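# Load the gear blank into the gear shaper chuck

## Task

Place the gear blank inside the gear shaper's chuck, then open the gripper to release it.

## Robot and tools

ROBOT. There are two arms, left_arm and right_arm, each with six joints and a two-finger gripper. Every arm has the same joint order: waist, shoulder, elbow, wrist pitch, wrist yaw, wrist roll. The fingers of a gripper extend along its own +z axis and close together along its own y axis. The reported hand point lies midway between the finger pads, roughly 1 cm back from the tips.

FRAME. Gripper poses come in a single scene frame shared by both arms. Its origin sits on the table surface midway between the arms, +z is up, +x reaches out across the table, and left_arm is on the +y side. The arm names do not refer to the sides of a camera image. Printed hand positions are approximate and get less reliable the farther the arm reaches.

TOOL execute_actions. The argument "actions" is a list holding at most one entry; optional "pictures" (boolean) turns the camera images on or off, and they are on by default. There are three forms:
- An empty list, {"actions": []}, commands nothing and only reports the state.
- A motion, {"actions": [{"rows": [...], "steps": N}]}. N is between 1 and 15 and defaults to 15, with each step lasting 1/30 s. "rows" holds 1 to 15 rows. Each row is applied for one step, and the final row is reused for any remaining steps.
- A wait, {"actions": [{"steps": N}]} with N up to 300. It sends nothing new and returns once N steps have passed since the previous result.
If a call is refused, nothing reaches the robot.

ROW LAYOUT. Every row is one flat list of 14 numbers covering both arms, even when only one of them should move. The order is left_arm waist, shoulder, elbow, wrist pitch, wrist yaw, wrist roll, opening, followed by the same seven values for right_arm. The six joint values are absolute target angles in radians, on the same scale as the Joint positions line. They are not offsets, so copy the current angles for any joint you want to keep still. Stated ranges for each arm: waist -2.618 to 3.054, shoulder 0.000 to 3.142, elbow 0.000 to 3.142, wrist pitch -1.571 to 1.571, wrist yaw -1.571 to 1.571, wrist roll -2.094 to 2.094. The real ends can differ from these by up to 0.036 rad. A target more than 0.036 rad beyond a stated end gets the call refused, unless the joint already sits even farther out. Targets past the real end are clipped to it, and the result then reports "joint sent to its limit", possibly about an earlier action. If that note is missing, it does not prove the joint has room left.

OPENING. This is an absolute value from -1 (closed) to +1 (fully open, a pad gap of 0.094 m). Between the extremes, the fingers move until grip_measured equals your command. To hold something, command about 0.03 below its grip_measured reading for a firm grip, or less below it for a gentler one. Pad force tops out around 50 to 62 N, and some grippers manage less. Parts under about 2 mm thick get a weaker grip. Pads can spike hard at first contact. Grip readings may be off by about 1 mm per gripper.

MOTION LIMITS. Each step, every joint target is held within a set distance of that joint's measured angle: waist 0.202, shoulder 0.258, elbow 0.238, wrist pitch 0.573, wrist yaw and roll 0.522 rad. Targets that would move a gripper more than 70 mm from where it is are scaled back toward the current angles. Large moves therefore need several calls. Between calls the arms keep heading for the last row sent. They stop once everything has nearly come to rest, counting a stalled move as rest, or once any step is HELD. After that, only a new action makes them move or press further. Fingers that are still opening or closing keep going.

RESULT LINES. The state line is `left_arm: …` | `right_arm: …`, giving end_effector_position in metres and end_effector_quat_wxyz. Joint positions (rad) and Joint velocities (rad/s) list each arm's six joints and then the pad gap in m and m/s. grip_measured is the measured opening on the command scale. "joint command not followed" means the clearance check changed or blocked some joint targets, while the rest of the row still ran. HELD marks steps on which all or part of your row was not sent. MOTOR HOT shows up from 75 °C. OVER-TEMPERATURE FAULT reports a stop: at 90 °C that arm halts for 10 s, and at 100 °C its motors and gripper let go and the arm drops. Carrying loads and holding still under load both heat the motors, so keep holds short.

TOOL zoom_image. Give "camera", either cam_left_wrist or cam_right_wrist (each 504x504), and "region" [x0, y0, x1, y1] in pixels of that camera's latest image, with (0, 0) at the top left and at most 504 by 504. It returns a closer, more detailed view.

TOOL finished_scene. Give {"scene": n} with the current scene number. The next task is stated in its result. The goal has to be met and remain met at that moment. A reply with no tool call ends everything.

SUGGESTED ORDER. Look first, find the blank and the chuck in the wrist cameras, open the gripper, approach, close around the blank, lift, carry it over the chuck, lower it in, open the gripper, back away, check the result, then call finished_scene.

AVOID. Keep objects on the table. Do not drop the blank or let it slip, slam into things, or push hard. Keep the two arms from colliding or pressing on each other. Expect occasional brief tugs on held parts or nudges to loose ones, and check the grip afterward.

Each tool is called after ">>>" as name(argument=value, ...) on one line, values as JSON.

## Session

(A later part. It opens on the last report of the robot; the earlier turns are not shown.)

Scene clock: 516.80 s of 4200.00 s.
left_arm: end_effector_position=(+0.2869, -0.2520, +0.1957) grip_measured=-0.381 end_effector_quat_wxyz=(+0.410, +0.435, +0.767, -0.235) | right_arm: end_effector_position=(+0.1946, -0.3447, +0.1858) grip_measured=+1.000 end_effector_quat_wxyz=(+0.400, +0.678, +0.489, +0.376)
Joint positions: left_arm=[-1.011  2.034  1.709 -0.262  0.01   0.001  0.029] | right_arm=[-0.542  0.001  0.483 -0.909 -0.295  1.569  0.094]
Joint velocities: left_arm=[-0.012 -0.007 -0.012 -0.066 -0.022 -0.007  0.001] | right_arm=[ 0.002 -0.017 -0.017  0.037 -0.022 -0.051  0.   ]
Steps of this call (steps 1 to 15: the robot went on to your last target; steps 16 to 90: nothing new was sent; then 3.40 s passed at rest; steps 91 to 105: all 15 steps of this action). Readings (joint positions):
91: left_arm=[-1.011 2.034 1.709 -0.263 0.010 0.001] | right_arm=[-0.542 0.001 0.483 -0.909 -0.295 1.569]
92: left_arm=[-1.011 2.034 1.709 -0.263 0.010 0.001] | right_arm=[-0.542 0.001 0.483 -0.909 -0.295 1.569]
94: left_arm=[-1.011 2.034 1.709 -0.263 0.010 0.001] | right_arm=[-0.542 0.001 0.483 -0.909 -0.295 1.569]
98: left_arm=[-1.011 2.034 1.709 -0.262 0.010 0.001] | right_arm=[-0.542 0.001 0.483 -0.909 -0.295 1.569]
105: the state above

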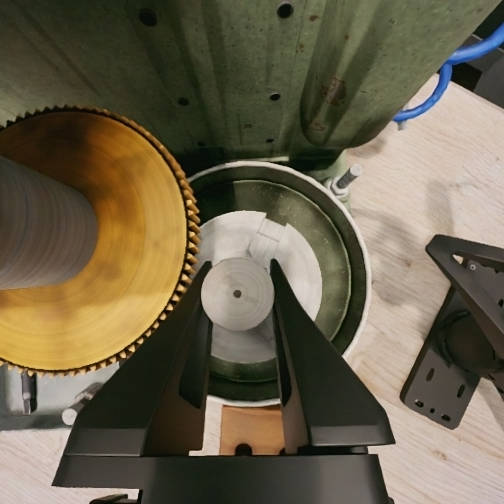

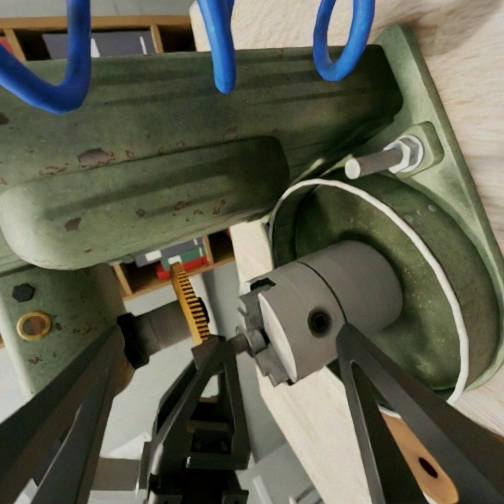

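>>> execute_actions(actions=[{"rows":[[-1.011,2.036,1.72,-0.26,0.01,0,-0.378,-0.55,0.0,0.5,-0.9,-0.3,1.57,1],[-1.011,2.036,1.72,-0.26,0.01,0,-0.374,-0.55,0.0,0.5,-0.9,-0.3,1.57,1],[-1.011,2.036,1.72,-0.26,0.01,0,-0.37,-0.55,0.0,0.5,-0.9,-0.3,1.57,1],[-1.011,2.036,1.72,-0.26,0.01,0,-0.365,-0.55,0.0,0.5,-0.9,-0.3,1.57,1],[-1.011,2.036,1.72,-0.26,0.01,0,-0.36,-0.55,0.0,0.5,-0.9,-0.3,1.57,1]],"steps":15}])

>>> zoom_image(camera="cam_right_wrist", region=[190, 300, 290, 390])

Scene clock: 529.00 s of 4200.00 s.
left_arm: end_effector_position=(+0.2870, -0.2523, +0.1961) grip_measured=-0.362 end_effector_quat_wxyz=(+0.410, +0.435, +0.766, -0.235) | right_arm: end_effector_position=(+0.1946, -0.3447, +0.1858) grip_measured=+1.000 end_effector_quat_wxyz=(+0.400, +0.678, +0.489, +0.376)
Joint positions: left_arm=[-1.011  2.034  1.709 -0.261  0.01   0.001  0.03 ] | right_arm=[-0.542  0.001  0.483 -0.909 -0.295  1.569  0.094]
Joint velocities: left_arm=[ 0.002 -0.002  0.002 -0.007 -0.051 -0.022 -0.   ] | right_arm=[-0.007  0.012 -0.012 -0.022  0.007 -0.066  0.   ]
Steps of this call (steps 1 to 15: the robot went on to your last target; steps 16 to 90: nothing new was sent; then 8.70 s passed at rest; steps 91 to 105: all 15 steps of this action). Readings (joint positions):
91: left_arm=[-1.011 2.034 1.709 -0.262 0.010 0.001] | right_arm=[-0.542 0.001 0.483 -0.909 -0.295 1.569]
92: left_arm=[-1.011 2.034 1.709 -0.262 0.010 0.001] | right_arm=[-0.542 0.001 0.483 -0.909 -0.295 1.569]
94: left_arm=[-1.011 2.034 1.709 -0.262 0.010 0.001] | right_arm=[-0.542 0.001 0.483 -0.909 -0.295 1.569]
98: left_arm=[-1.011 2.034 1.709 -0.261 0.010 0.001] | right_arm=[-0.542 0.001 0.483 -0.909 -0.295 1.569]
105: the state above

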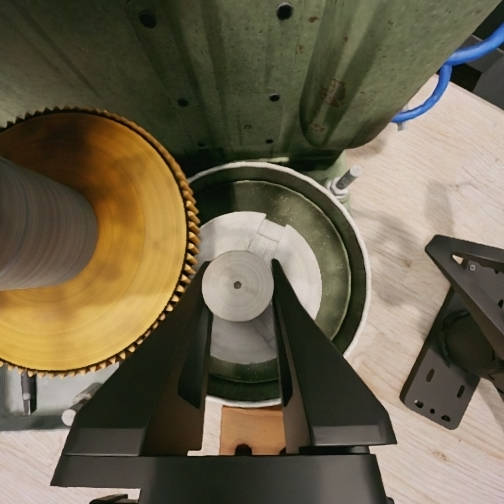

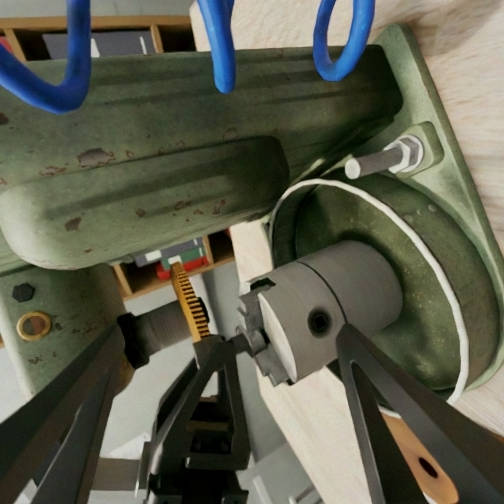

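Region (190, 300, 290, 390) of cam_right_wrist's 504x504 image, scaled by 5.040, with more detail than that image has; it fills the top 454 rows of this view, and the rest is white.

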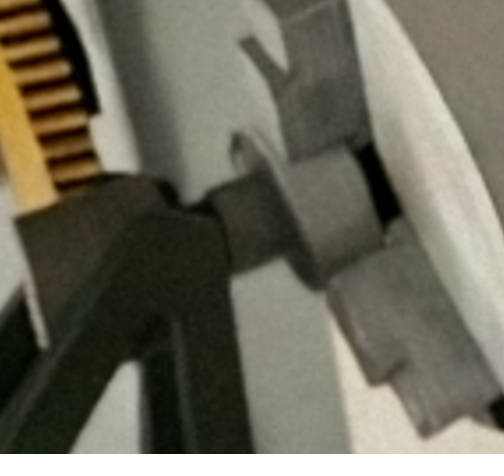

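>>> execute_actions(actions=[])

>>> zoom_image(camera="cam_right_wrist", region=[150, 270, 310, 410])

Scene clock: 547.37 s of 4200.00 s.
left_arm: end_effector_position=(+0.2870, -0.2523, +0.1961) grip_measured=-0.362 end_effector_quat_wxyz=(+0.410, +0.435, +0.766, -0.235) | right_arm: end_effector_position=(+0.1946, -0.3447, +0.1858) grip_measured=+1.000 end_effector_quat_wxyz=(+0.400, +0.678, +0.489, +0.376)
Joint positions: left_arm=[-1.011  2.034  1.709 -0.261  0.01   0.001  0.03 ] | right_arm=[-0.542  0.001  0.483 -0.909 -0.295  1.569  0.094]
Joint velocities: left_arm=[ 0.012 -0.002  0.002 -0.007 -0.051  0.022 -0.   ] | right_arm=[-0.012  0.007 -0.012 -0.022 -0.022 -0.051  0.   ]
Steps of this call (steps 1 to 15: the robot went on to your last target; steps 16 to 90: nothing new was sent; then 15.37 s passed at rest). Readings (joint positions):
1: left_arm=[-1.011 2.034 1.709 -0.261 0.010 0.001] | right_arm=[-0.542 0.001 0.483 -0.909 -0.295 1.569]
2: left_arm=[-1.011 2.034 1.709 -0.261 0.010 0.001] | right_arm=[-0.542 0.001 0.483 -0.909 -0.295 1.569]
4: left_arm=[-1.011 2.034 1.709 -0.261 0.010 0.001] | right_arm=[-0.542 0.001 0.483 -0.909 -0.295 1.569]
8: left_arm=[-1.011 2.034 1.709 -0.261 0.010 0.001] | right_arm=[-0.542 0.001 0.483 -0.909 -0.295 1.569]
90: the state above
All arms were judged still, so your last target was given up. Only a new action makes them travel on or press farther. Fingers that are still opening or closing keep moving.

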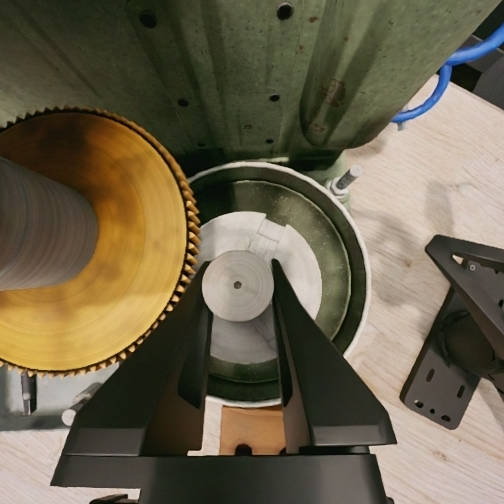

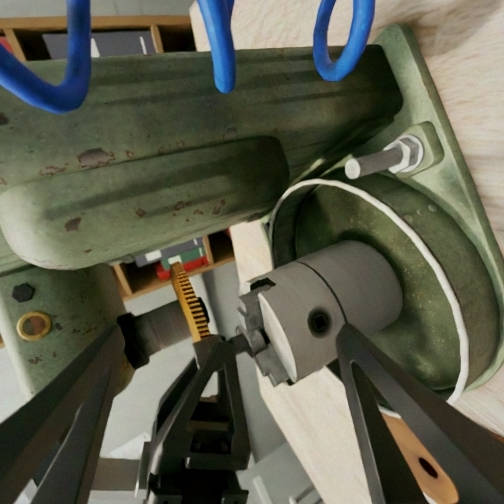

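Region (150, 270, 310, 410) of cam_right_wrist's 504x504 image, scaled by 3.150, with more detail than that image has; it fills the top 441 rows of this view, and the rest is white.

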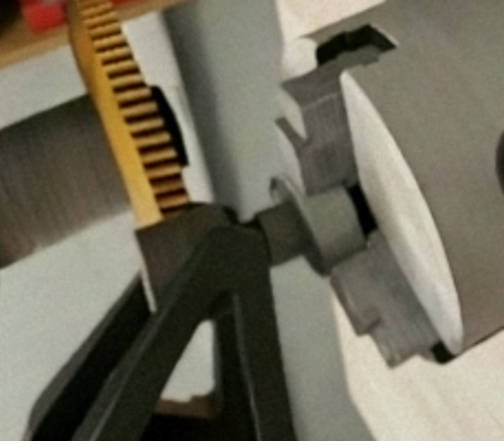

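>>> execute_actions(actions=[{"rows":[[-1.011,2.036,1.72,-0.26,0.01,0,-0.415,-0.55,0,0.5,-0.9,-0.3,1.57,1],[-1.011,2.036,1.72,-0.26,0.01,0,-0.415,-0.55,0,0.5,-0.9,-0.3,1.57,1],[-1.011,2.036,1.72,-0.26,0.01,0,-0.415,-0.55,0,0.5,-0.9,-0.3,1.57,1],[-1.011,2.036,1.72,-0.26,0.01,0,-0.415,-0.55,0,0.5,-0.9,-0.3,1.57,1],[-1.011,2.036,1.72,-0.26,0.01,0,-0.415,-0.55,0,0.5,-0.9,-0.3,1.57,1],[-1.011,2.036,1.72,-0.26,0.01,0,-0.415,-0.55,0,0.5,-0.9,-0.3,1.57,1],[-1.011,2.02,1.705,-0.26,0.01,0,-0.415,-0.55,0,0.5,-0.9,-0.3,1.57,1],[-1.011,2.012,1.698,-0.26,0.01,0,-0.415,-0.55,0,0.5,-0.9,-0.3,1.57,1]]}])

>>> zoom_image(camera="cam_right_wrist", region=[150, 270, 310, 410])

Scene clock: 568.10 s of 4200.00 s.
left_arm: end_effector_position=(+0.2870, -0.2523, +0.1961) grip_measured=-0.399 end_effector_quat_wxyz=(+0.410, +0.435, +0.766, -0.235) | right_arm: end_effector_position=(+0.1946, -0.3447, +0.1858) grip_measured=+1.000 end_effector_quat_wxyz=(+0.400, +0.678, +0.489, +0.376)
Joint positions: left_arm=[-1.011  2.034  1.709 -0.261  0.01   0.001  0.028] | right_arm=[-0.542  0.001  0.483 -0.909 -0.295  1.569  0.094]
Joint velocities: left_arm=[-0.027  0.002  0.002 -0.037 -0.022  0.007  0.   ] | right_arm=[-0.002  0.007 -0.017 -0.037  0.022 -0.007  0.   ]
Steps of this call (steps 1 to 90: nothing new was sent; then 17.23 s passed at rest; steps 91 to 105: all 15 steps of this action). Readings (joint positions):
91: left_arm=[-1.011 2.034 1.709 -0.261 0.010 0.001] | right_arm=[-0.542 0.001 0.483 -0.909 -0.295 1.569]
92: left_arm=[-1.011 2.034 1.709 -0.261 0.010 0.001] | right_arm=[-0.542 0.001 0.483 -0.909 -0.295 1.569]
94: left_arm=[-1.011 2.034 1.709 -0.261 0.010 0.001] | right_arm=[-0.542 0.001 0.483 -0.909 -0.295 1.569]
98: left_arm=[-1.011 2.034 1.709 -0.261 0.010 0.001] | right_arm=[-0.542 0.001 0.483 -0.909 -0.295 1.569]
105: the state above

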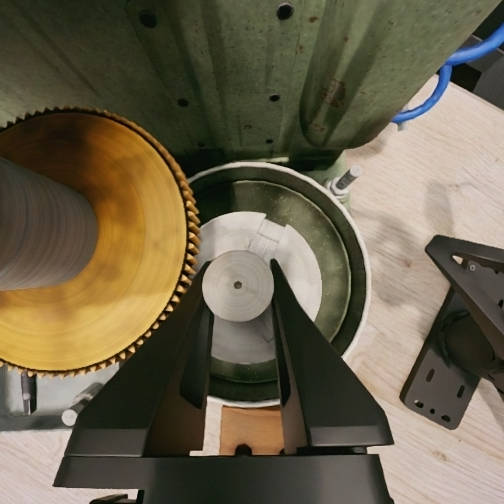

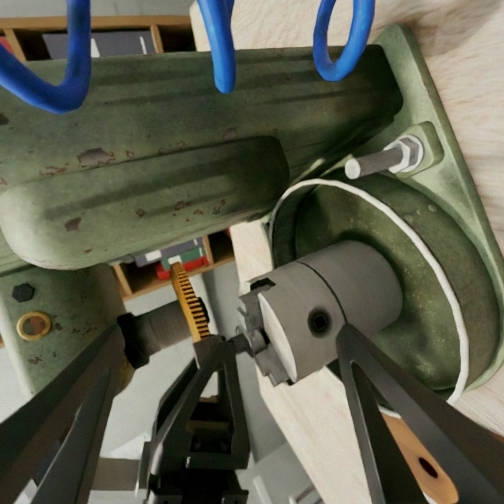

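Region (150, 270, 310, 410) of cam_right_wrist's 504x504 image, scaled by 3.150, with more detail than that image has; it fills the top 441 rows of this view, and the rest is white.

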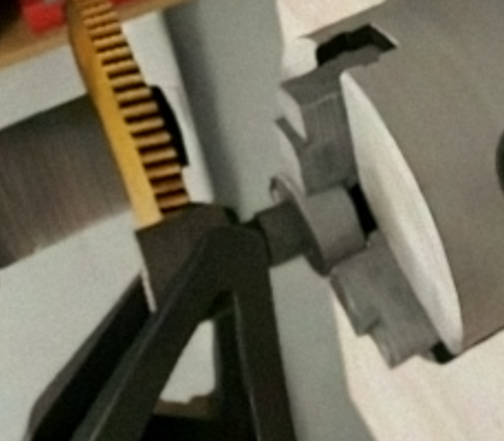

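No movement; push more.

>>> execute_actions(actions=[{"rows":[[-1.011,1.995,1.69,-0.26,0.01,0,-0.415,-0.55,0,0.5,-0.9,-0.3,1.57,1]]}])

>>> zoom_image(camera="cam_right_wrist", region=[150, 270, 310, 410])

Scene clock: 572.40 s of 4200.00 s.
left_arm: end_effector_position=(+0.2870, -0.2522, +0.1968) grip_measured=-0.399 end_effector_quat_wxyz=(+0.411, +0.434, +0.766, -0.236) | right_arm: end_effector_position=(+0.1946, -0.3447, +0.1858) grip_measured=+1.000 end_effector_quat_wxyz=(+0.400, +0.678, +0.489, +0.376)
Joint positions: left_arm=[-1.011  2.033  1.709 -0.26   0.01   0.001  0.028] | right_arm=[-0.542  0.001  0.483 -0.909 -0.295  1.569  0.094]
Joint velocities: left_arm=[-0.017 -0.002  0.002  0.007  0.022  0.007  0.001] | right_arm=[-0.032 -0.002 -0.017  0.037 -0.022  0.095  0.   ]
Steps of this call (steps 1 to 15: the robot went on to your last target; steps 16 to 90: nothing new was sent; then 0.80 s passed at rest; steps 91 to 105: all 15 steps of this action). Readings (joint positions):
91: left_arm=[-1.011 2.033 1.709 -0.260 0.010 0.001] | right_arm=[-0.542 0.001 0.483 -0.909 -0.295 1.569]
92: left_arm=[-1.011 2.033 1.709 -0.260 0.010 0.001] | right_arm=[-0.542 0.001 0.483 -0.909 -0.295 1.569]
94: left_arm=[-1.011 2.033 1.709 -0.260 0.010 0.001] | right_arm=[-0.542 0.001 0.483 -0.909 -0.295 1.569]
98: left_arm=[-1.011 2.033 1.709 -0.260 0.010 0.001] | right_arm=[-0.542 0.001 0.483 -0.909 -0.295 1.569]
105: the state above

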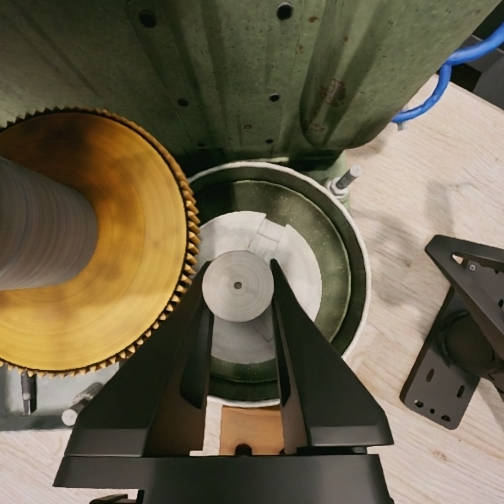

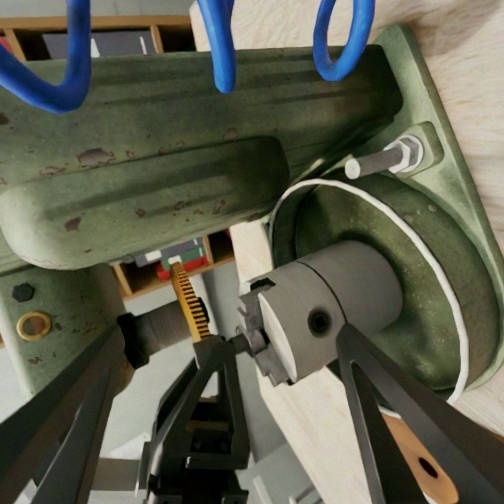

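Region (150, 270, 310, 410) of cam_right_wrist's 504x504 image, scaled by 3.150, with more detail than that image has; it fills the top 441 rows of this view, and the rest is white.

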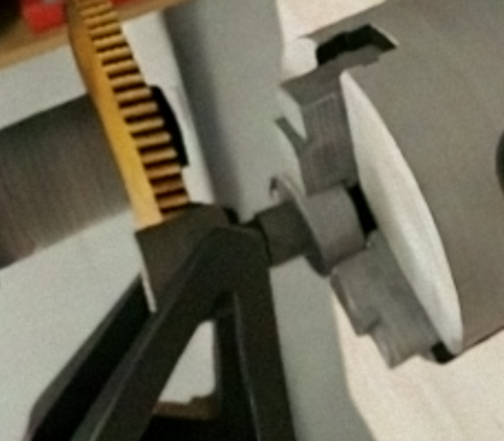

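>>> execute_actions(actions=[{"rows":[[-1.011,1.995,1.67,-0.20,0.01,0,-0.45,-0.55,0,0.5,-0.9,-0.3,1.57,1],[-1.011,1.995,1.65,-0.17,0.01,0,-0.45,-0.55,0,0.5,-0.9,-0.3,1.57,1],[-1.011,1.995,1.64,-0.15,0.01,0,-0.45,-0.55,0,0.5,-0.9,-0.3,1.57,1]]}])

>>> zoom_image(camera="cam_right_wrist", region=[150, 270, 310, 410])

Scene clock: 579.53 s of 4200.00 s.
left_arm: end_effector_position=(+0.2868, -0.2520, +0.1962) grip_measured=-0.405 end_effector_quat_wxyz=(+0.424, +0.430, +0.759, -0.243) | right_arm: end_effector_position=(+0.1946, -0.3447, +0.1858) grip_measured=+1.000 end_effector_quat_wxyz=(+0.400, +0.678, +0.489, +0.376)
Joint positions: left_arm=[-1.011  2.017  1.654 -0.187  0.01   0.001  0.028] | right_arm=[-0.542  0.001  0.483 -0.909 -0.295  1.569  0.094]
Joint velocities: left_arm=[-0.007 -0.017 -0.002 -0.007 -0.007 -0.007  0.001] | right_arm=[-0.012  0.007  0.002 -0.081  0.007 -0.022  0.   ]
Steps of this call (steps 1 to 15: the robot went on to your last target; steps 16 to 90: nothing new was sent; then 3.63 s passed at rest; steps 91 to 105: all 15 steps of this action). Readings (joint positions):
91: left_arm=[-1.011 2.032 1.704 -0.253 0.010 0.001] | right_arm=[-0.542 0.001 0.483 -0.909 -0.295 1.569]
92: left_arm=[-1.011 2.028 1.691 -0.237 0.010 0.001] | right_arm=[-0.542 0.001 0.483 -0.909 -0.295 1.569]
94: left_arm=[-1.011 2.021 1.668 -0.207 0.010 0.001] | right_arm=[-0.542 0.001 0.483 -0.909 -0.295 1.569]
98: left_arm=[-1.011 2.017 1.655 -0.189 0.010 0.001] | right_arm=[-0.542 0.001 0.483 -0.909 -0.295 1.569]
105: the state above

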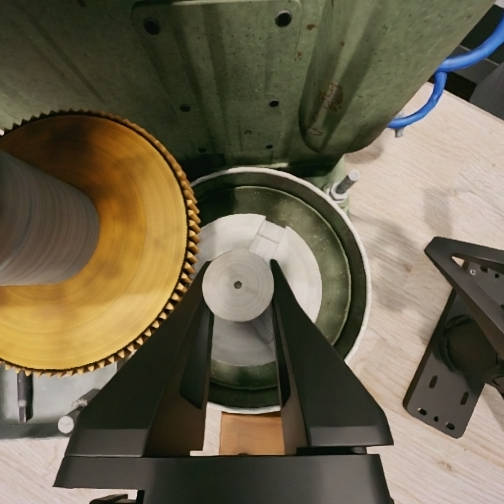

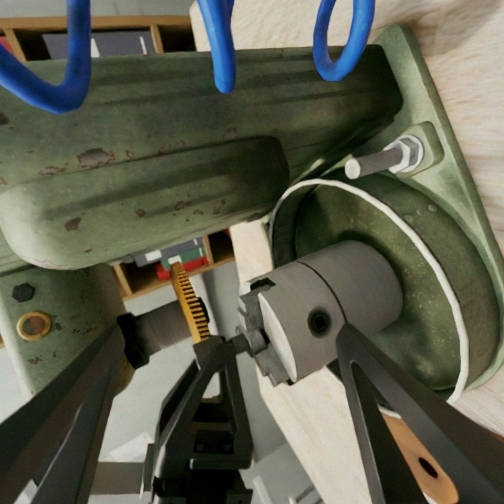

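Region (150, 270, 310, 410) of cam_right_wrist's 504x504 image, scaled by 3.150, with more detail than that image has; it fills the top 441 rows of this view, and the rest is white.

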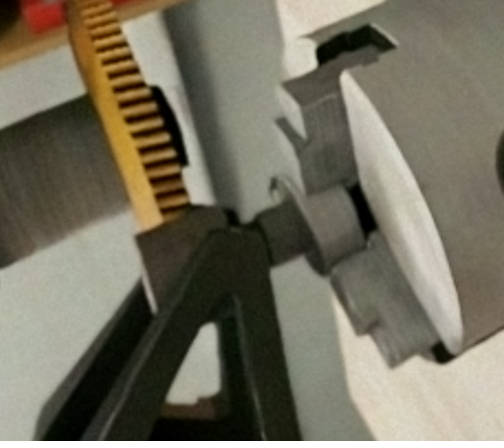

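>>> execute_actions(actions=[{"rows":[[-1.011,2.017,1.66,-0.17,0.01,0,-0.3,-0.55,0,0.5,-0.9,-0.3,1.57,1]]}], pictures=false)

>>> execute_actions(actions=[{"rows":[[-1.016,1.93,1.65,-0.21,0.01,0,-0.3,-0.55,0,0.5,-0.9,-0.3,1.57,1]]}], pictures=false)

>>> execute_actions(actions=[{"rows":[[-1.016,1.84,1.60,-0.26,0.01,0,-0.3,-0.55,0,0.5,-0.9,-0.3,1.57,1]]}])

>>> zoom_image(camera="cam_right_wrist", region=[150, 270, 310, 410])

Scene clock: 591.87 s of 4200.00 s.
left_arm: end_effector_position=(+0.2878, -0.2536, +0.1994) grip_measured=-0.302 end_effector_quat_wxyz=(+0.430, +0.429, +0.756, -0.246) | right_arm: end_effector_position=(+0.1946, -0.3447, +0.1858) grip_measured=+1.000 end_effector_quat_wxyz=(+0.400, +0.678, +0.489, +0.376)
Joint positions: left_arm=[-1.011  2.017  1.654 -0.172  0.01   0.001  0.033] | right_arm=[-0.542  0.001  0.483 -0.909 -0.295  1.569  0.094]
Joint velocities: left_arm=[-0.002 -0.007 -0.007  0.051 -0.022 -0.051  0.001] | right_arm=[-0.017 -0.017  0.002  0.11   0.066 -0.037  0.   ]
Steps of this call (steps 1 to 15: the robot went on to your last target; steps 16 to 90: nothing new was sent; then 8.83 s passed at rest; steps 91 to 105: all 15 steps of this action). Readings (joint positions):
91: left_arm=[-1.011 2.017 1.654 -0.186 0.010 0.001] | right_arm=[-0.542 0.001 0.483 -0.909 -0.295 1.569]
92: left_arm=[-1.011 2.017 1.654 -0.183 0.010 0.001] | right_arm=[-0.542 0.001 0.483 -0.909 -0.295 1.569]
94: left_arm=[-1.011 2.017 1.654 -0.178 0.010 0.001] | right_arm=[-0.542 0.001 0.483 -0.909 -0.295 1.569]
98: left_arm=[-1.011 2.017 1.654 -0.174 0.010 0.001] | right_arm=[-0.542 0.001 0.483 -0.909 -0.295 1.569]
105: the state above

Scene clock: 592.37 s of 4200.00 s.
left_arm: end_effector_position=(+0.2820, -0.2441, +0.2378) grip_measured=-0.302 end_effector_quat_wxyz=(+0.449, +0.422, +0.744, -0.257) | right_arm: end_effector_position=(+0.1946, -0.3447, +0.1858) grip_measured=+1.000 end_effector_quat_wxyz=(+0.400, +0.678, +0.489, +0.376)
Joint positions: left_arm=[-1.011  1.938  1.651 -0.195  0.01   0.001  0.033] | right_arm=[-0.542  0.001  0.483 -0.909 -0.295  1.569  0.094]
Joint velocities: left_arm=[ 0.012  0.017 -0.007  0.022 -0.022  0.022  0.   ] | right_arm=[ 0.007  0.002 -0.017  0.037 -0.007  0.022  0.   ]
Steps of this call (steps 1 to 15: all 15 steps of this action). Readings (joint positions):
1: left_arm=[-1.011 2.010 1.654 -0.176 0.010 0.001] | right_arm=[-0.542 0.001 0.483 -0.909 -0.295 1.569]
2: left_arm=[-1.011 2.002 1.651 -0.187 0.010 0.001] | right_arm=[-0.542 0.001 0.483 -0.909 -0.295 1.569]
4: left_arm=[-1.011 1.979 1.651 -0.196 0.010 0.001] | right_arm=[-0.542 0.001 0.483 -0.909 -0.295 1.569]
8: left_arm=[-1.011 1.941 1.651 -0.194 0.010 0.001] | right_arm=[-0.542 0.001 0.483 -0.909 -0.295 1.569]
15: the state above

Scene clock: 592.87 s of 4200.00 s.
left_arm: end_effector_position=(+0.2710, -0.2260, +0.2563) grip_measured=-0.302 end_effector_quat_wxyz=(+0.449, +0.422, +0.744, -0.257) | right_arm: end_effector_position=(+0.1946, -0.3447, +0.1858) grip_measured=+1.000 end_effector_quat_wxyz=(+0.400, +0.678, +0.489, +0.376)
Joint positions: left_arm=[-1.011  1.852  1.61  -0.241  0.01   0.001  0.033] | right_arm=[-0.542  0.001  0.483 -0.909 -0.295  1.569  0.094]
Joint velocities: left_arm=[ 0.012 -0.007 -0.007  0.037 -0.037  0.037 -0.001] | right_arm=[-0.022 -0.002 -0.007  0.037  0.022 -0.037  0.   ]
Steps of this call (steps 1 to 15: all 15 steps of this action). Readings (joint positions):
1: left_arm=[-1.011 1.930 1.643 -0.196 0.010 0.001] | right_arm=[-0.542 0.001 0.483 -0.909 -0.295 1.569]
2: left_arm=[-1.011 1.914 1.627 -0.208 0.010 0.001] | right_arm=[-0.542 0.001 0.483 -0.909 -0.295 1.569]
4: left_arm=[-1.011 1.885 1.610 -0.232 0.010 0.001] | right_arm=[-0.542 0.001 0.483 -0.909 -0.295 1.569]
8: left_arm=[-1.011 1.855 1.610 -0.237 0.010 0.001] | right_arm=[-0.542 0.001 0.483 -0.909 -0.295 1.569]
15: the state above

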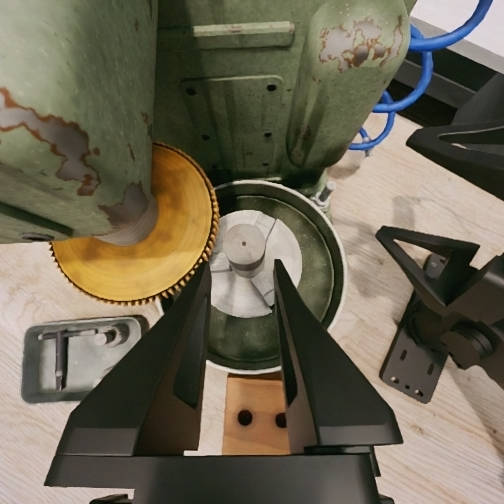

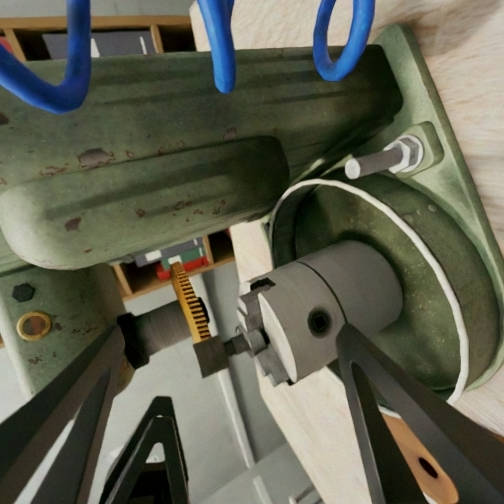

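Region (150, 270, 310, 410) of cam_right_wrist's 504x504 image, scaled by 3.150, with more detail than that image has; it fills the top 441 rows of this view, and the rest is white.

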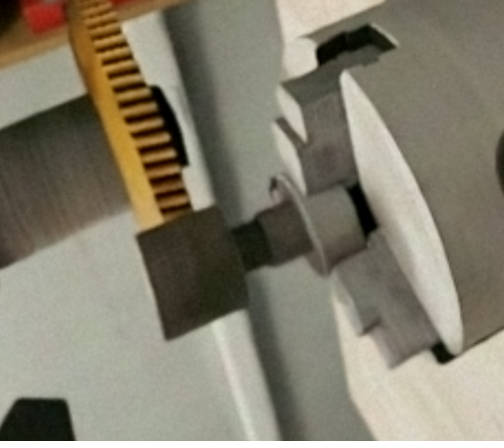

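>>> execute_actions(actions=[{"rows":[[-1.011,1.93,1.72,-0.30,0.01,0,-1,-0.55,0,0.5,-0.9,-0.3,1.57,1],[-1.011,1.93,1.76,-0.33,0.01,0,-1,-0.55,0,0.5,-0.9,-0.3,1.57,1],[-1.011,1.95,1.79,-0.36,0.01,0,-1,-0.55,0,0.5,-0.9,-0.3,1.57,1],[-1.011,1.95,1.79,-0.36,0.01,0,-1,-0.55,0,0.5,-0.9,-0.3,1.57,1],[-1.011,1.97,1.79,-0.37,0.01,0,-1,-0.55,0,0.5,-0.9,-0.3,1.57,1],[-1.011,1.985,1.79,-0.37,0.01,0,-1,-0.55,0,0.5,-0.9,-0.3,1.57,1]]}], pictures=false)

>>> execute_actions(actions=[{"steps":15}])

>>> zoom_image(camera="cam_right_wrist", region=[150, 270, 310, 410])

Scene clock: 603.27 s of 4200.00 s.
left_arm: end_effector_position=(+0.2824, -0.2448, +0.2393) grip_measured=-0.988 end_effector_quat_wxyz=(+0.423, +0.431, +0.760, -0.242) | right_arm: end_effector_position=(+0.1946, -0.3447, +0.1858) grip_measured=+1.000 end_effector_quat_wxyz=(+0.400, +0.678, +0.489, +0.376)
Joint positions: left_arm=[-1.011  1.976  1.77  -0.347  0.01   0.001  0.001] | right_arm=[-0.542  0.001  0.483 -0.909 -0.295  1.569  0.094]
Joint velocities: left_arm=[-0.007 -0.002 -0.012 -0.168 -0.051  0.066  0.   ] | right_arm=[ 0.017  0.002 -0.017 -0.007 -0.095 -0.051  0.   ]
Steps of this call (steps 1 to 15: the robot went on to your last target; steps 16 to 90: nothing new was sent; then 6.90 s passed at rest; steps 91 to 105: all 15 steps of this action). Readings (joint positions):
91: left_arm=[-1.011 1.861 1.627 -0.257 0.010 0.001] | right_arm=[-0.542 0.001 0.483 -0.909 -0.295 1.569]
92: left_arm=[-1.011 1.880 1.662 -0.274 0.010 0.001] | right_arm=[-0.542 0.001 0.483 -0.909 -0.295 1.569]
94: left_arm=[-1.011 1.921 1.733 -0.293 0.010 0.001] | right_arm=[-0.542 0.001 0.483 -0.909 -0.295 1.569]
98: left_arm=[-1.011 1.954 1.770 -0.308 0.010 0.001] | right_arm=[-0.542 0.001 0.483 -0.909 -0.295 1.569]
105: the state above

Scene clock: 603.77 s of 4200.00 s.
left_arm: end_effector_position=(+0.2822, -0.2444, +0.2387) grip_measured=-0.988 end_effector_quat_wxyz=(+0.422, +0.431, +0.760, -0.242) | right_arm: end_effector_position=(+0.1946, -0.3447, +0.1858) grip_measured=+1.000 end_effector_quat_wxyz=(+0.400, +0.678, +0.489, +0.376)
Joint positions: left_arm=[-1.011  1.976  1.77  -0.35   0.01   0.001  0.001] | right_arm=[-0.542  0.001  0.483 -0.909 -0.295  1.569  0.094]
Joint velocities: left_arm=[-0.007  0.012  0.012 -0.007 -0.051  0.095  0.   ] | right_arm=[ 0.007  0.002 -0.017  0.037 -0.066  0.007  0.   ]
Steps of this call (steps 1 to 15: the robot went on to your last target). Readings (joint positions):
1: left_arm=[-1.011 1.976 1.770 -0.349 0.010 0.001] | right_arm=[-0.542 0.001 0.483 -0.909 -0.295 1.569]
2: left_arm=[-1.011 1.976 1.770 -0.349 0.010 0.001] | right_arm=[-0.542 0.001 0.483 -0.909 -0.295 1.569]
4: left_arm=[-1.011 1.976 1.770 -0.349 0.010 0.001] | right_arm=[-0.542 0.001 0.483 -0.909 -0.295 1.569]
8: left_arm=[-1.011 1.976 1.770 -0.350 0.010 0.001] | right_arm=[-0.542 0.001 0.483 -0.909 -0.295 1.569]
15: the state above
All arms were judged still, so your last target was given up. Only a new action makes them travel on or press farther. Fingers that are still opening or closing keep moving.

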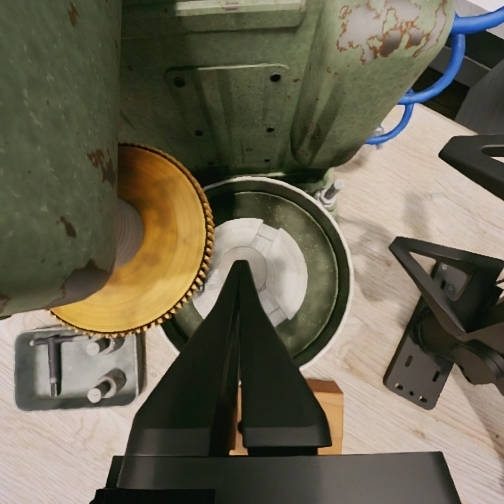

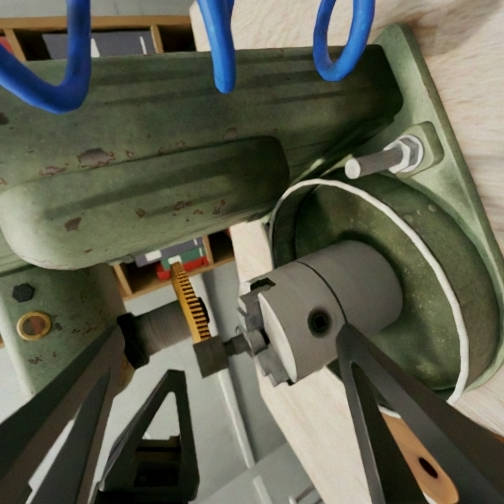

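Region (150, 270, 310, 410) of cam_right_wrist's 504x504 image, scaled by 3.150, with more detail than that image has; it fills the top 441 rows of this view, and the rest is white.

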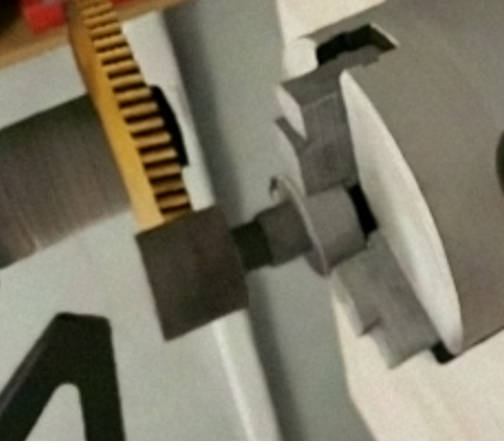

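>>> execute_actions(actions=[{"rows":[[-1.011,2.0,1.76,-0.36,0.01,0,-1,-0.55,0,0.5,-0.9,-0.3,1.57,1],[-1.011,2.0,1.76,-0.36,0.01,0,-1,-0.55,0,0.5,-0.9,-0.3,1.57,1],[-1.011,2.005,1.75,-0.36,0.01,0,-1,-0.55,0,0.5,-0.9,-0.3,1.57,1]]}])

>>> zoom_image(camera="cam_right_wrist", region=[150, 270, 310, 410])

Scene clock: 609.97 s of 4200.00 s.
left_arm: end_effector_position=(+0.2832, -0.2459, +0.2303) grip_measured=-0.988 end_effector_quat_wxyz=(+0.416, +0.433, +0.763, -0.239) | right_arm: end_effector_position=(+0.1946, -0.3447, +0.1858) grip_measured=+1.000 end_effector_quat_wxyz=(+0.400, +0.678, +0.489, +0.376)
Joint positions: left_arm=[-1.011  1.991  1.77  -0.35   0.01   0.001  0.001] | right_arm=[-0.542  0.001  0.483 -0.909 -0.295  1.569  0.094]
Joint velocities: left_arm=[-0.022 -0.002 -0.017 -0.081  0.037  0.007  0.   ] | right_arm=[-0.007 -0.017 -0.027 -0.051 -0.007 -0.022  0.   ]
Steps of this call (steps 1 to 90: nothing new was sent; then 2.70 s passed at rest; steps 91 to 105: all 15 steps of this action). Readings (joint positions):
91: left_arm=[-1.011 1.976 1.770 -0.350 0.010 0.001] | right_arm=[-0.542 0.001 0.483 -0.909 -0.295 1.569]
92: left_arm=[-1.011 1.976 1.770 -0.350 0.010 0.001] | right_arm=[-0.542 0.001 0.483 -0.909 -0.295 1.569]
94: left_arm=[-1.011 1.978 1.770 -0.350 0.010 0.001] | right_arm=[-0.542 0.001 0.483 -0.909 -0.295 1.569]
98: left_arm=[-1.011 1.987 1.770 -0.350 0.010 0.001] | right_arm=[-0.542 0.001 0.483 -0.909 -0.295 1.569]
105: the state above

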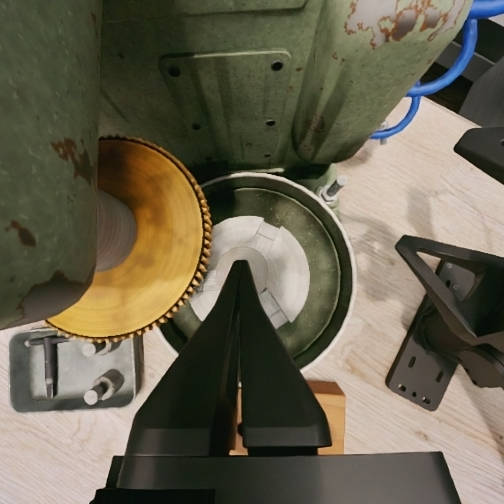

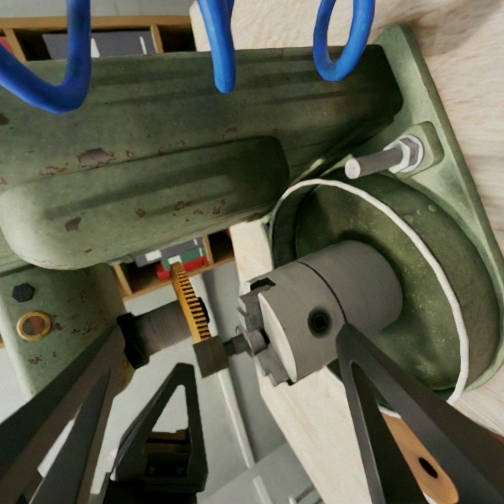

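Region (150, 270, 310, 410) of cam_right_wrist's 504x504 image, scaled by 3.150, with more detail than that image has; it fills the top 441 rows of this view, and the rest is white.

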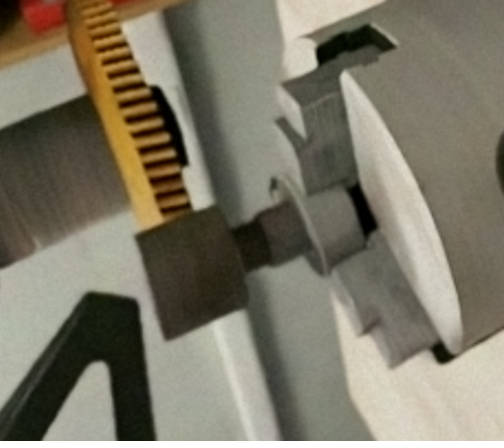

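>>> execute_actions(actions=[{"rows":[[-1.011,2.005,1.735,-0.37,0.01,0,-1,-0.55,0,0.5,-0.9,-0.3,1.57,1],[-1.011,2.005,1.735,-0.37,0.01,0,-1,-0.55,0,0.5,-0.9,-0.3,1.57,1],[-1.011,2.005,1.735,-0.37,0.01,0,-1,-0.55,0,0.5,-0.9,-0.3,1.57,1],[-1.011,2.005,1.735,-0.37,0.01,0,-1,-0.55,0,0.5,-0.9,-0.3,1.57,1],[-1.011,2.005,1.735,-0.37,0.01,0,-1,-0.55,0,0.5,-0.9,-0.3,1.57,1],[-1.011,2.005,1.725,-0.38,0.01,0,-1,-0.55,0,0.5,-0.9,-0.3,1.57,1],[-1.011,2.005,1.725,-0.38,0.01,0,-1,-0.55,0,0.5,-0.9,-0.3,1.57,1],[-1.011,2.005,1.715,-0.39,0.01,0,-1,-0.55,0,0.5,-0.9,-0.3,1.57,1]]}])

>>> zoom_image(camera="cam_right_wrist", region=[150, 270, 310, 410])

Scene clock: 617.53 s of 4200.00 s.
left_arm: end_effector_position=(+0.2832, -0.2460, +0.2259) grip_measured=-0.988 end_effector_quat_wxyz=(+0.416, +0.433, +0.763, -0.239) | right_arm: end_effector_position=(+0.1946, -0.3447, +0.1858) grip_measured=+1.000 end_effector_quat_wxyz=(+0.400, +0.678, +0.489, +0.376)
Joint positions: left_arm=[-1.011  1.991  1.753 -0.332  0.01   0.001  0.001] | right_arm=[-0.542  0.001  0.483 -0.909 -0.295  1.569  0.094]
Joint velocities: left_arm=[-0.002 -0.002 -0.022  0.066  0.037  0.037  0.001] | right_arm=[-0.012 -0.012  0.007  0.037 -0.095 -0.022  0.   ]
Steps of this call (steps 1 to 15: the robot went on to your last target; steps 16 to 90: nothing new was sent; then 4.07 s passed at rest; steps 91 to 105: all 15 steps of this action). Readings (joint positions):
91: left_arm=[-1.011 1.991 1.768 -0.349 0.010 0.001] | right_arm=[-0.542 0.001 0.483 -0.909 -0.295 1.569]
92: left_arm=[-1.011 1.991 1.765 -0.349 0.010 0.001] | right_arm=[-0.542 0.001 0.483 -0.909 -0.295 1.569]
94: left_arm=[-1.011 1.991 1.761 -0.344 0.010 0.001] | right_arm=[-0.542 0.001 0.483 -0.909 -0.295 1.569]
98: left_arm=[-1.011 1.991 1.757 -0.340 0.010 0.001] | right_arm=[-0.542 0.001 0.483 -0.909 -0.295 1.569]
105: the state above

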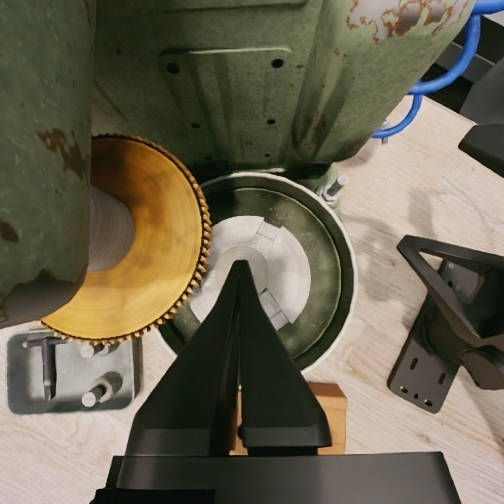

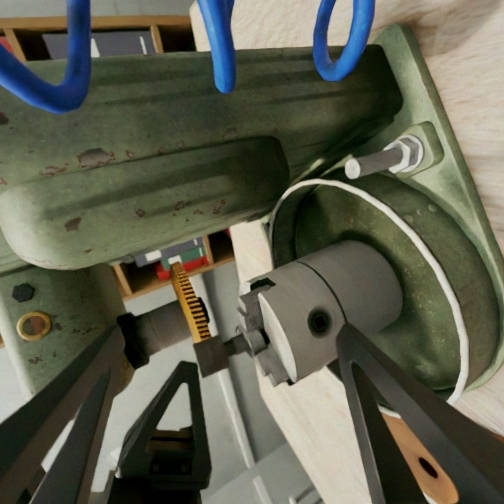

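Region (150, 270, 310, 410) of cam_right_wrist's 504x504 image, scaled by 3.150, with more detail than that image has; it fills the top 441 rows of this view, and the rest is white.

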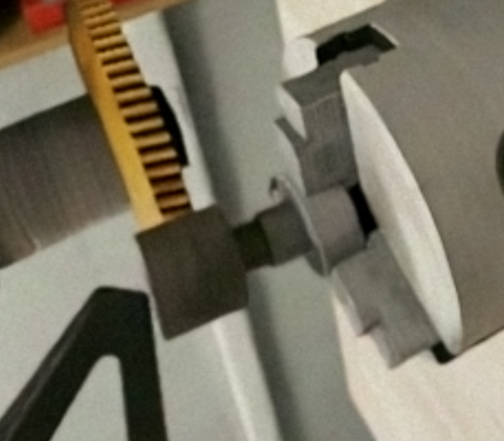

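>>> execute_actions(actions=[{"rows":[[-1.011,1.98,1.70,-0.41,0.01,0,-1,-0.55,0,0.5,-0.9,-0.3,1.57,1],[-1.011,1.97,1.69,-0.42,0.01,0,-1,-0.55,0,0.5,-0.9,-0.3,1.57,1],[-1.011,1.96,1.68,-0.43,0.01,0,-1,-0.55,0,0.5,-0.9,-0.3,1.57,1]]}])

>>> zoom_image(camera="cam_right_wrist", region=[150, 270, 310, 410])

Scene clock: 624.83 s of 4200.00 s.
left_arm: end_effector_position=(+0.2793, -0.2394, +0.2236) grip_measured=-0.988 end_effector_quat_wxyz=(+0.412, +0.434, +0.766, -0.236) | right_arm: end_effector_position=(+0.1946, -0.3447, +0.1858) grip_measured=+1.000 end_effector_quat_wxyz=(+0.400, +0.678, +0.489, +0.376)
Joint positions: left_arm=[-1.011  1.966  1.718 -0.334  0.009  0.001  0.001] | right_arm=[-0.542  0.001  0.483 -0.909 -0.295  1.569  0.094]
Joint velocities: left_arm=[-0.002 -0.012 -0.007  0.037 -0.066 -0.022 -0.001] | right_arm=[ 0.012  0.012  0.017 -0.022 -0.022  0.037  0.   ]
Steps of this call (steps 1 to 15: the robot went on to your last target; steps 16 to 90: nothing new was sent; then 3.80 s passed at rest; steps 91 to 105: all 15 steps of this action). Readings (joint positions):
91: left_arm=[-1.011 1.990 1.750 -0.330 0.010 0.001] | right_arm=[-0.542 0.001 0.483 -0.909 -0.295 1.569]
92: left_arm=[-1.011 1.986 1.744 -0.325 0.009 0.001] | right_arm=[-0.542 0.001 0.483 -0.909 -0.295 1.569]
94: left_arm=[-1.011 1.974 1.727 -0.331 0.009 0.001] | right_arm=[-0.542 0.001 0.483 -0.909 -0.295 1.569]
98: left_arm=[-1.011 1.966 1.718 -0.334 0.009 0.001] | right_arm=[-0.542 0.001 0.483 -0.909 -0.295 1.569]
105: the state above

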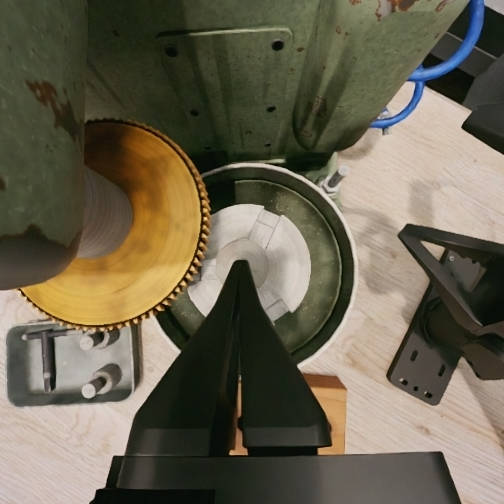

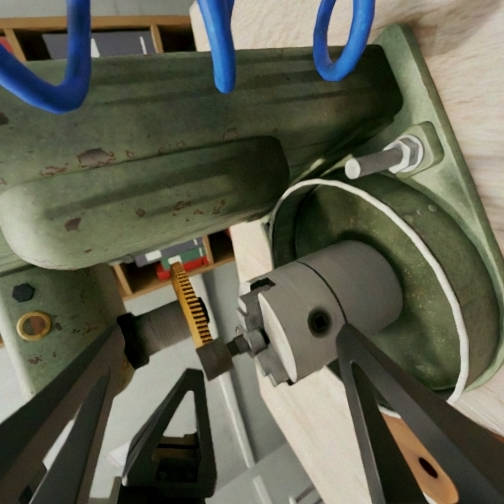

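Region (150, 270, 310, 410) of cam_right_wrist's 504x504 image, scaled by 3.150, with more detail than that image has; it fills the top 441 rows of this view, and the rest is white.

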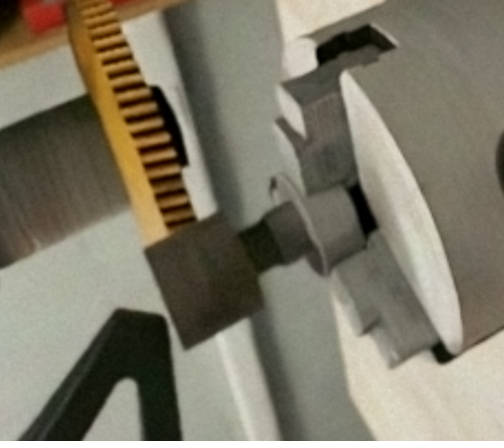

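>>> execute_actions(actions=[{"rows":[[-1.011,1.975,1.69,-0.43,0.01,0,-1,-0.55,0,0.5,-0.9,-0.3,1.57,1],[-1.011,1.98,1.695,-0.43,0.01,0,-1,-0.55,0,0.5,-0.9,-0.3,1.57,1],[-1.011,1.985,1.70,-0.43,0.01,0,-1,-0.55,0,0.5,-0.9,-0.3,1.57,1],[-1.011,1.99,1.705,-0.43,0.01,0,-1,-0.55,0,0.5,-0.9,-0.3,1.57,1],[-1.011,1.995,1.71,-0.43,0.01,0,-1,-0.55,0,0.5,-0.9,-0.3,1.57,1]]}])

>>> zoom_image(camera="cam_right_wrist", region=[150, 270, 310, 410])

Scene clock: 632.67 s of 4200.00 s.
left_arm: end_effector_position=(+0.2793, -0.2394, +0.2236) grip_measured=-0.988 end_effector_quat_wxyz=(+0.412, +0.434, +0.766, -0.236) | right_arm: end_effector_position=(+0.1946, -0.3447, +0.1858) grip_measured=+1.000 end_effector_quat_wxyz=(+0.400, +0.678, +0.489, +0.376)
Joint positions: left_arm=[-1.011  1.966  1.718 -0.334  0.009  0.001  0.001] | right_arm=[-0.542  0.001  0.483 -0.909 -0.295  1.569  0.094]
Joint velocities: left_arm=[-0.012 -0.012 -0.002  0.051 -0.022 -0.007 -0.001] | right_arm=[ 0.007 -0.007  0.017 -0.037 -0.022 -0.007  0.   ]
Steps of this call (steps 1 to 15: the robot went on to your last target; steps 16 to 90: nothing new was sent; then 4.33 s passed at rest; steps 91 to 105: all 15 steps of this action). Readings (joint positions):
91: left_arm=[-1.011 1.966 1.718 -0.334 0.009 0.001] | right_arm=[-0.542 0.001 0.483 -0.909 -0.295 1.569]
92: left_arm=[-1.011 1.966 1.718 -0.334 0.009 0.001] | right_arm=[-0.542 0.001 0.483 -0.909 -0.295 1.569]
94: left_arm=[-1.011 1.966 1.718 -0.334 0.009 0.001] | right_arm=[-0.542 0.001 0.483 -0.909 -0.295 1.569]
98: left_arm=[-1.011 1.966 1.718 -0.334 0.009 0.001] | right_arm=[-0.542 0.001 0.483 -0.909 -0.295 1.569]
105: the state above

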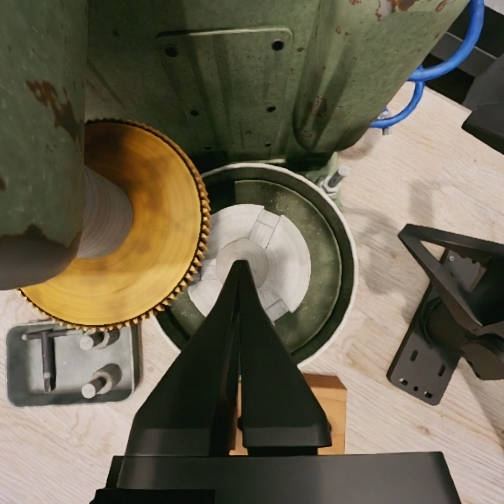

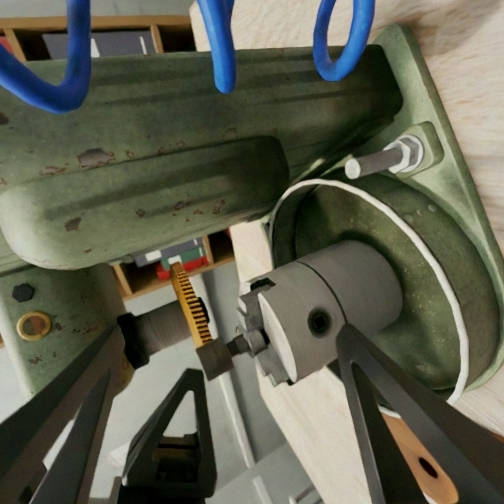

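Region (150, 270, 310, 410) of cam_right_wrist's 504x504 image, scaled by 3.150, with more detail than that image has; it fills the top 441 rows of this view, and the rest is white.

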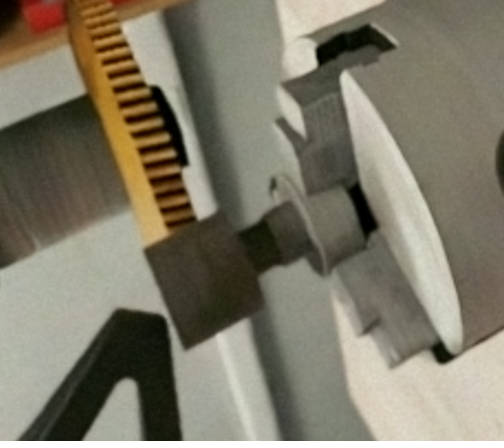

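>>> execute_actions(actions=[{"rows":[[-1.011,2.0,1.712,-0.43,0.01,0,-1,-0.55,0,0.5,-0.9,-0.3,1.57,1],[-1.011,2.003,1.714,-0.43,0.01,0,-1,-0.55,0,0.5,-0.9,-0.3,1.57,1],[-1.011,2.006,1.716,-0.43,0.01,0,-1,-0.55,0,0.5,-0.9,-0.3,1.57,1],[-1.011,2.009,1.718,-0.43,0.01,0,-1,-0.55,0,0.5,-0.9,-0.3,1.57,1],[-1.011,2.012,1.72,-0.43,0.01,0,-1,-0.55,0,0.5,-0.9,-0.3,1.57,1],[-1.011,2.015,1.722,-0.43,0.01,0,-1,-0.55,0,0.5,-0.9,-0.3,1.57,1]]}])

>>> zoom_image(camera="cam_right_wrist", region=[150, 270, 310, 410])

Scene clock: 639.37 s of 4200.00 s.
left_arm: end_effector_position=(+0.2793, -0.2395, +0.2230) grip_measured=-0.988 end_effector_quat_wxyz=(+0.411, +0.434, +0.766, -0.236) | right_arm: end_effector_position=(+0.1946, -0.3447, +0.1858) grip_measured=+1.000 end_effector_quat_wxyz=(+0.400, +0.678, +0.489, +0.376)
Joint positions: left_arm=[-1.011  1.967  1.718 -0.334  0.009  0.001  0.001] | right_arm=[-0.542  0.001  0.483 -0.909 -0.295  1.569  0.094]
Joint velocities: left_arm=[ 0.017 -0.007 -0.007  0.007  0.095 -0.007 -0.001] | right_arm=[ 0.002  0.007 -0.007  0.037 -0.022 -0.022  0.   ]
Steps of this call (steps 1 to 15: the robot went on to your last target; steps 16 to 90: nothing new was sent; then 3.20 s passed at rest; steps 91 to 105: all 15 steps of this action). Readings (joint positions):
91: left_arm=[-1.011 1.966 1.718 -0.334 0.009 0.001] | right_arm=[-0.542 0.001 0.483 -0.909 -0.295 1.569]
92: left_arm=[-1.011 1.966 1.718 -0.334 0.009 0.001] | right_arm=[-0.542 0.001 0.483 -0.909 -0.295 1.569]
94: left_arm=[-1.011 1.966 1.718 -0.334 0.009 0.001] | right_arm=[-0.542 0.001 0.483 -0.909 -0.295 1.569]
98: left_arm=[-1.011 1.967 1.718 -0.334 0.009 0.001] | right_arm=[-0.542 0.001 0.483 -0.909 -0.295 1.569]
105: the state above

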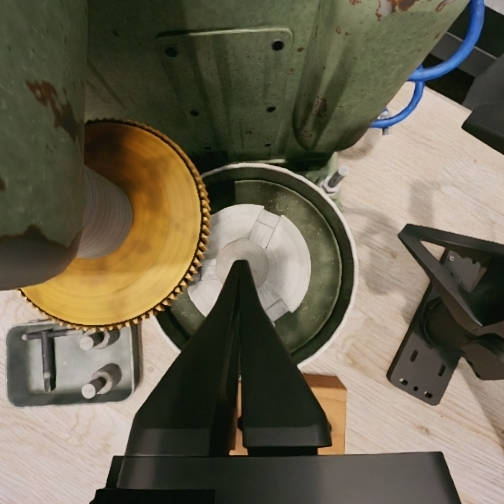

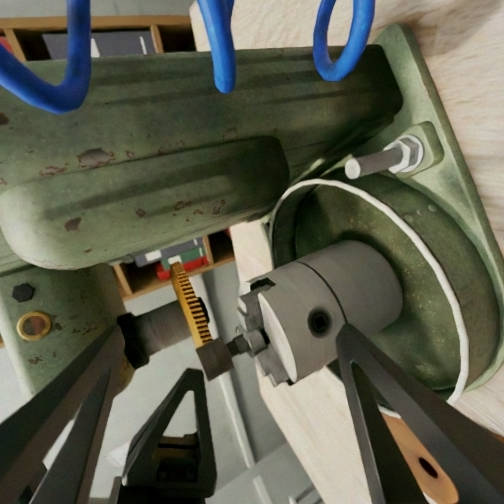

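Region (150, 270, 310, 410) of cam_right_wrist's 504x504 image, scaled by 3.150, with more detail than that image has; it fills the top 441 rows of this view, and the rest is white.

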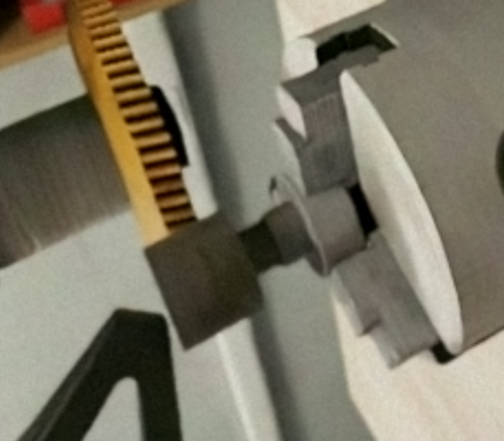

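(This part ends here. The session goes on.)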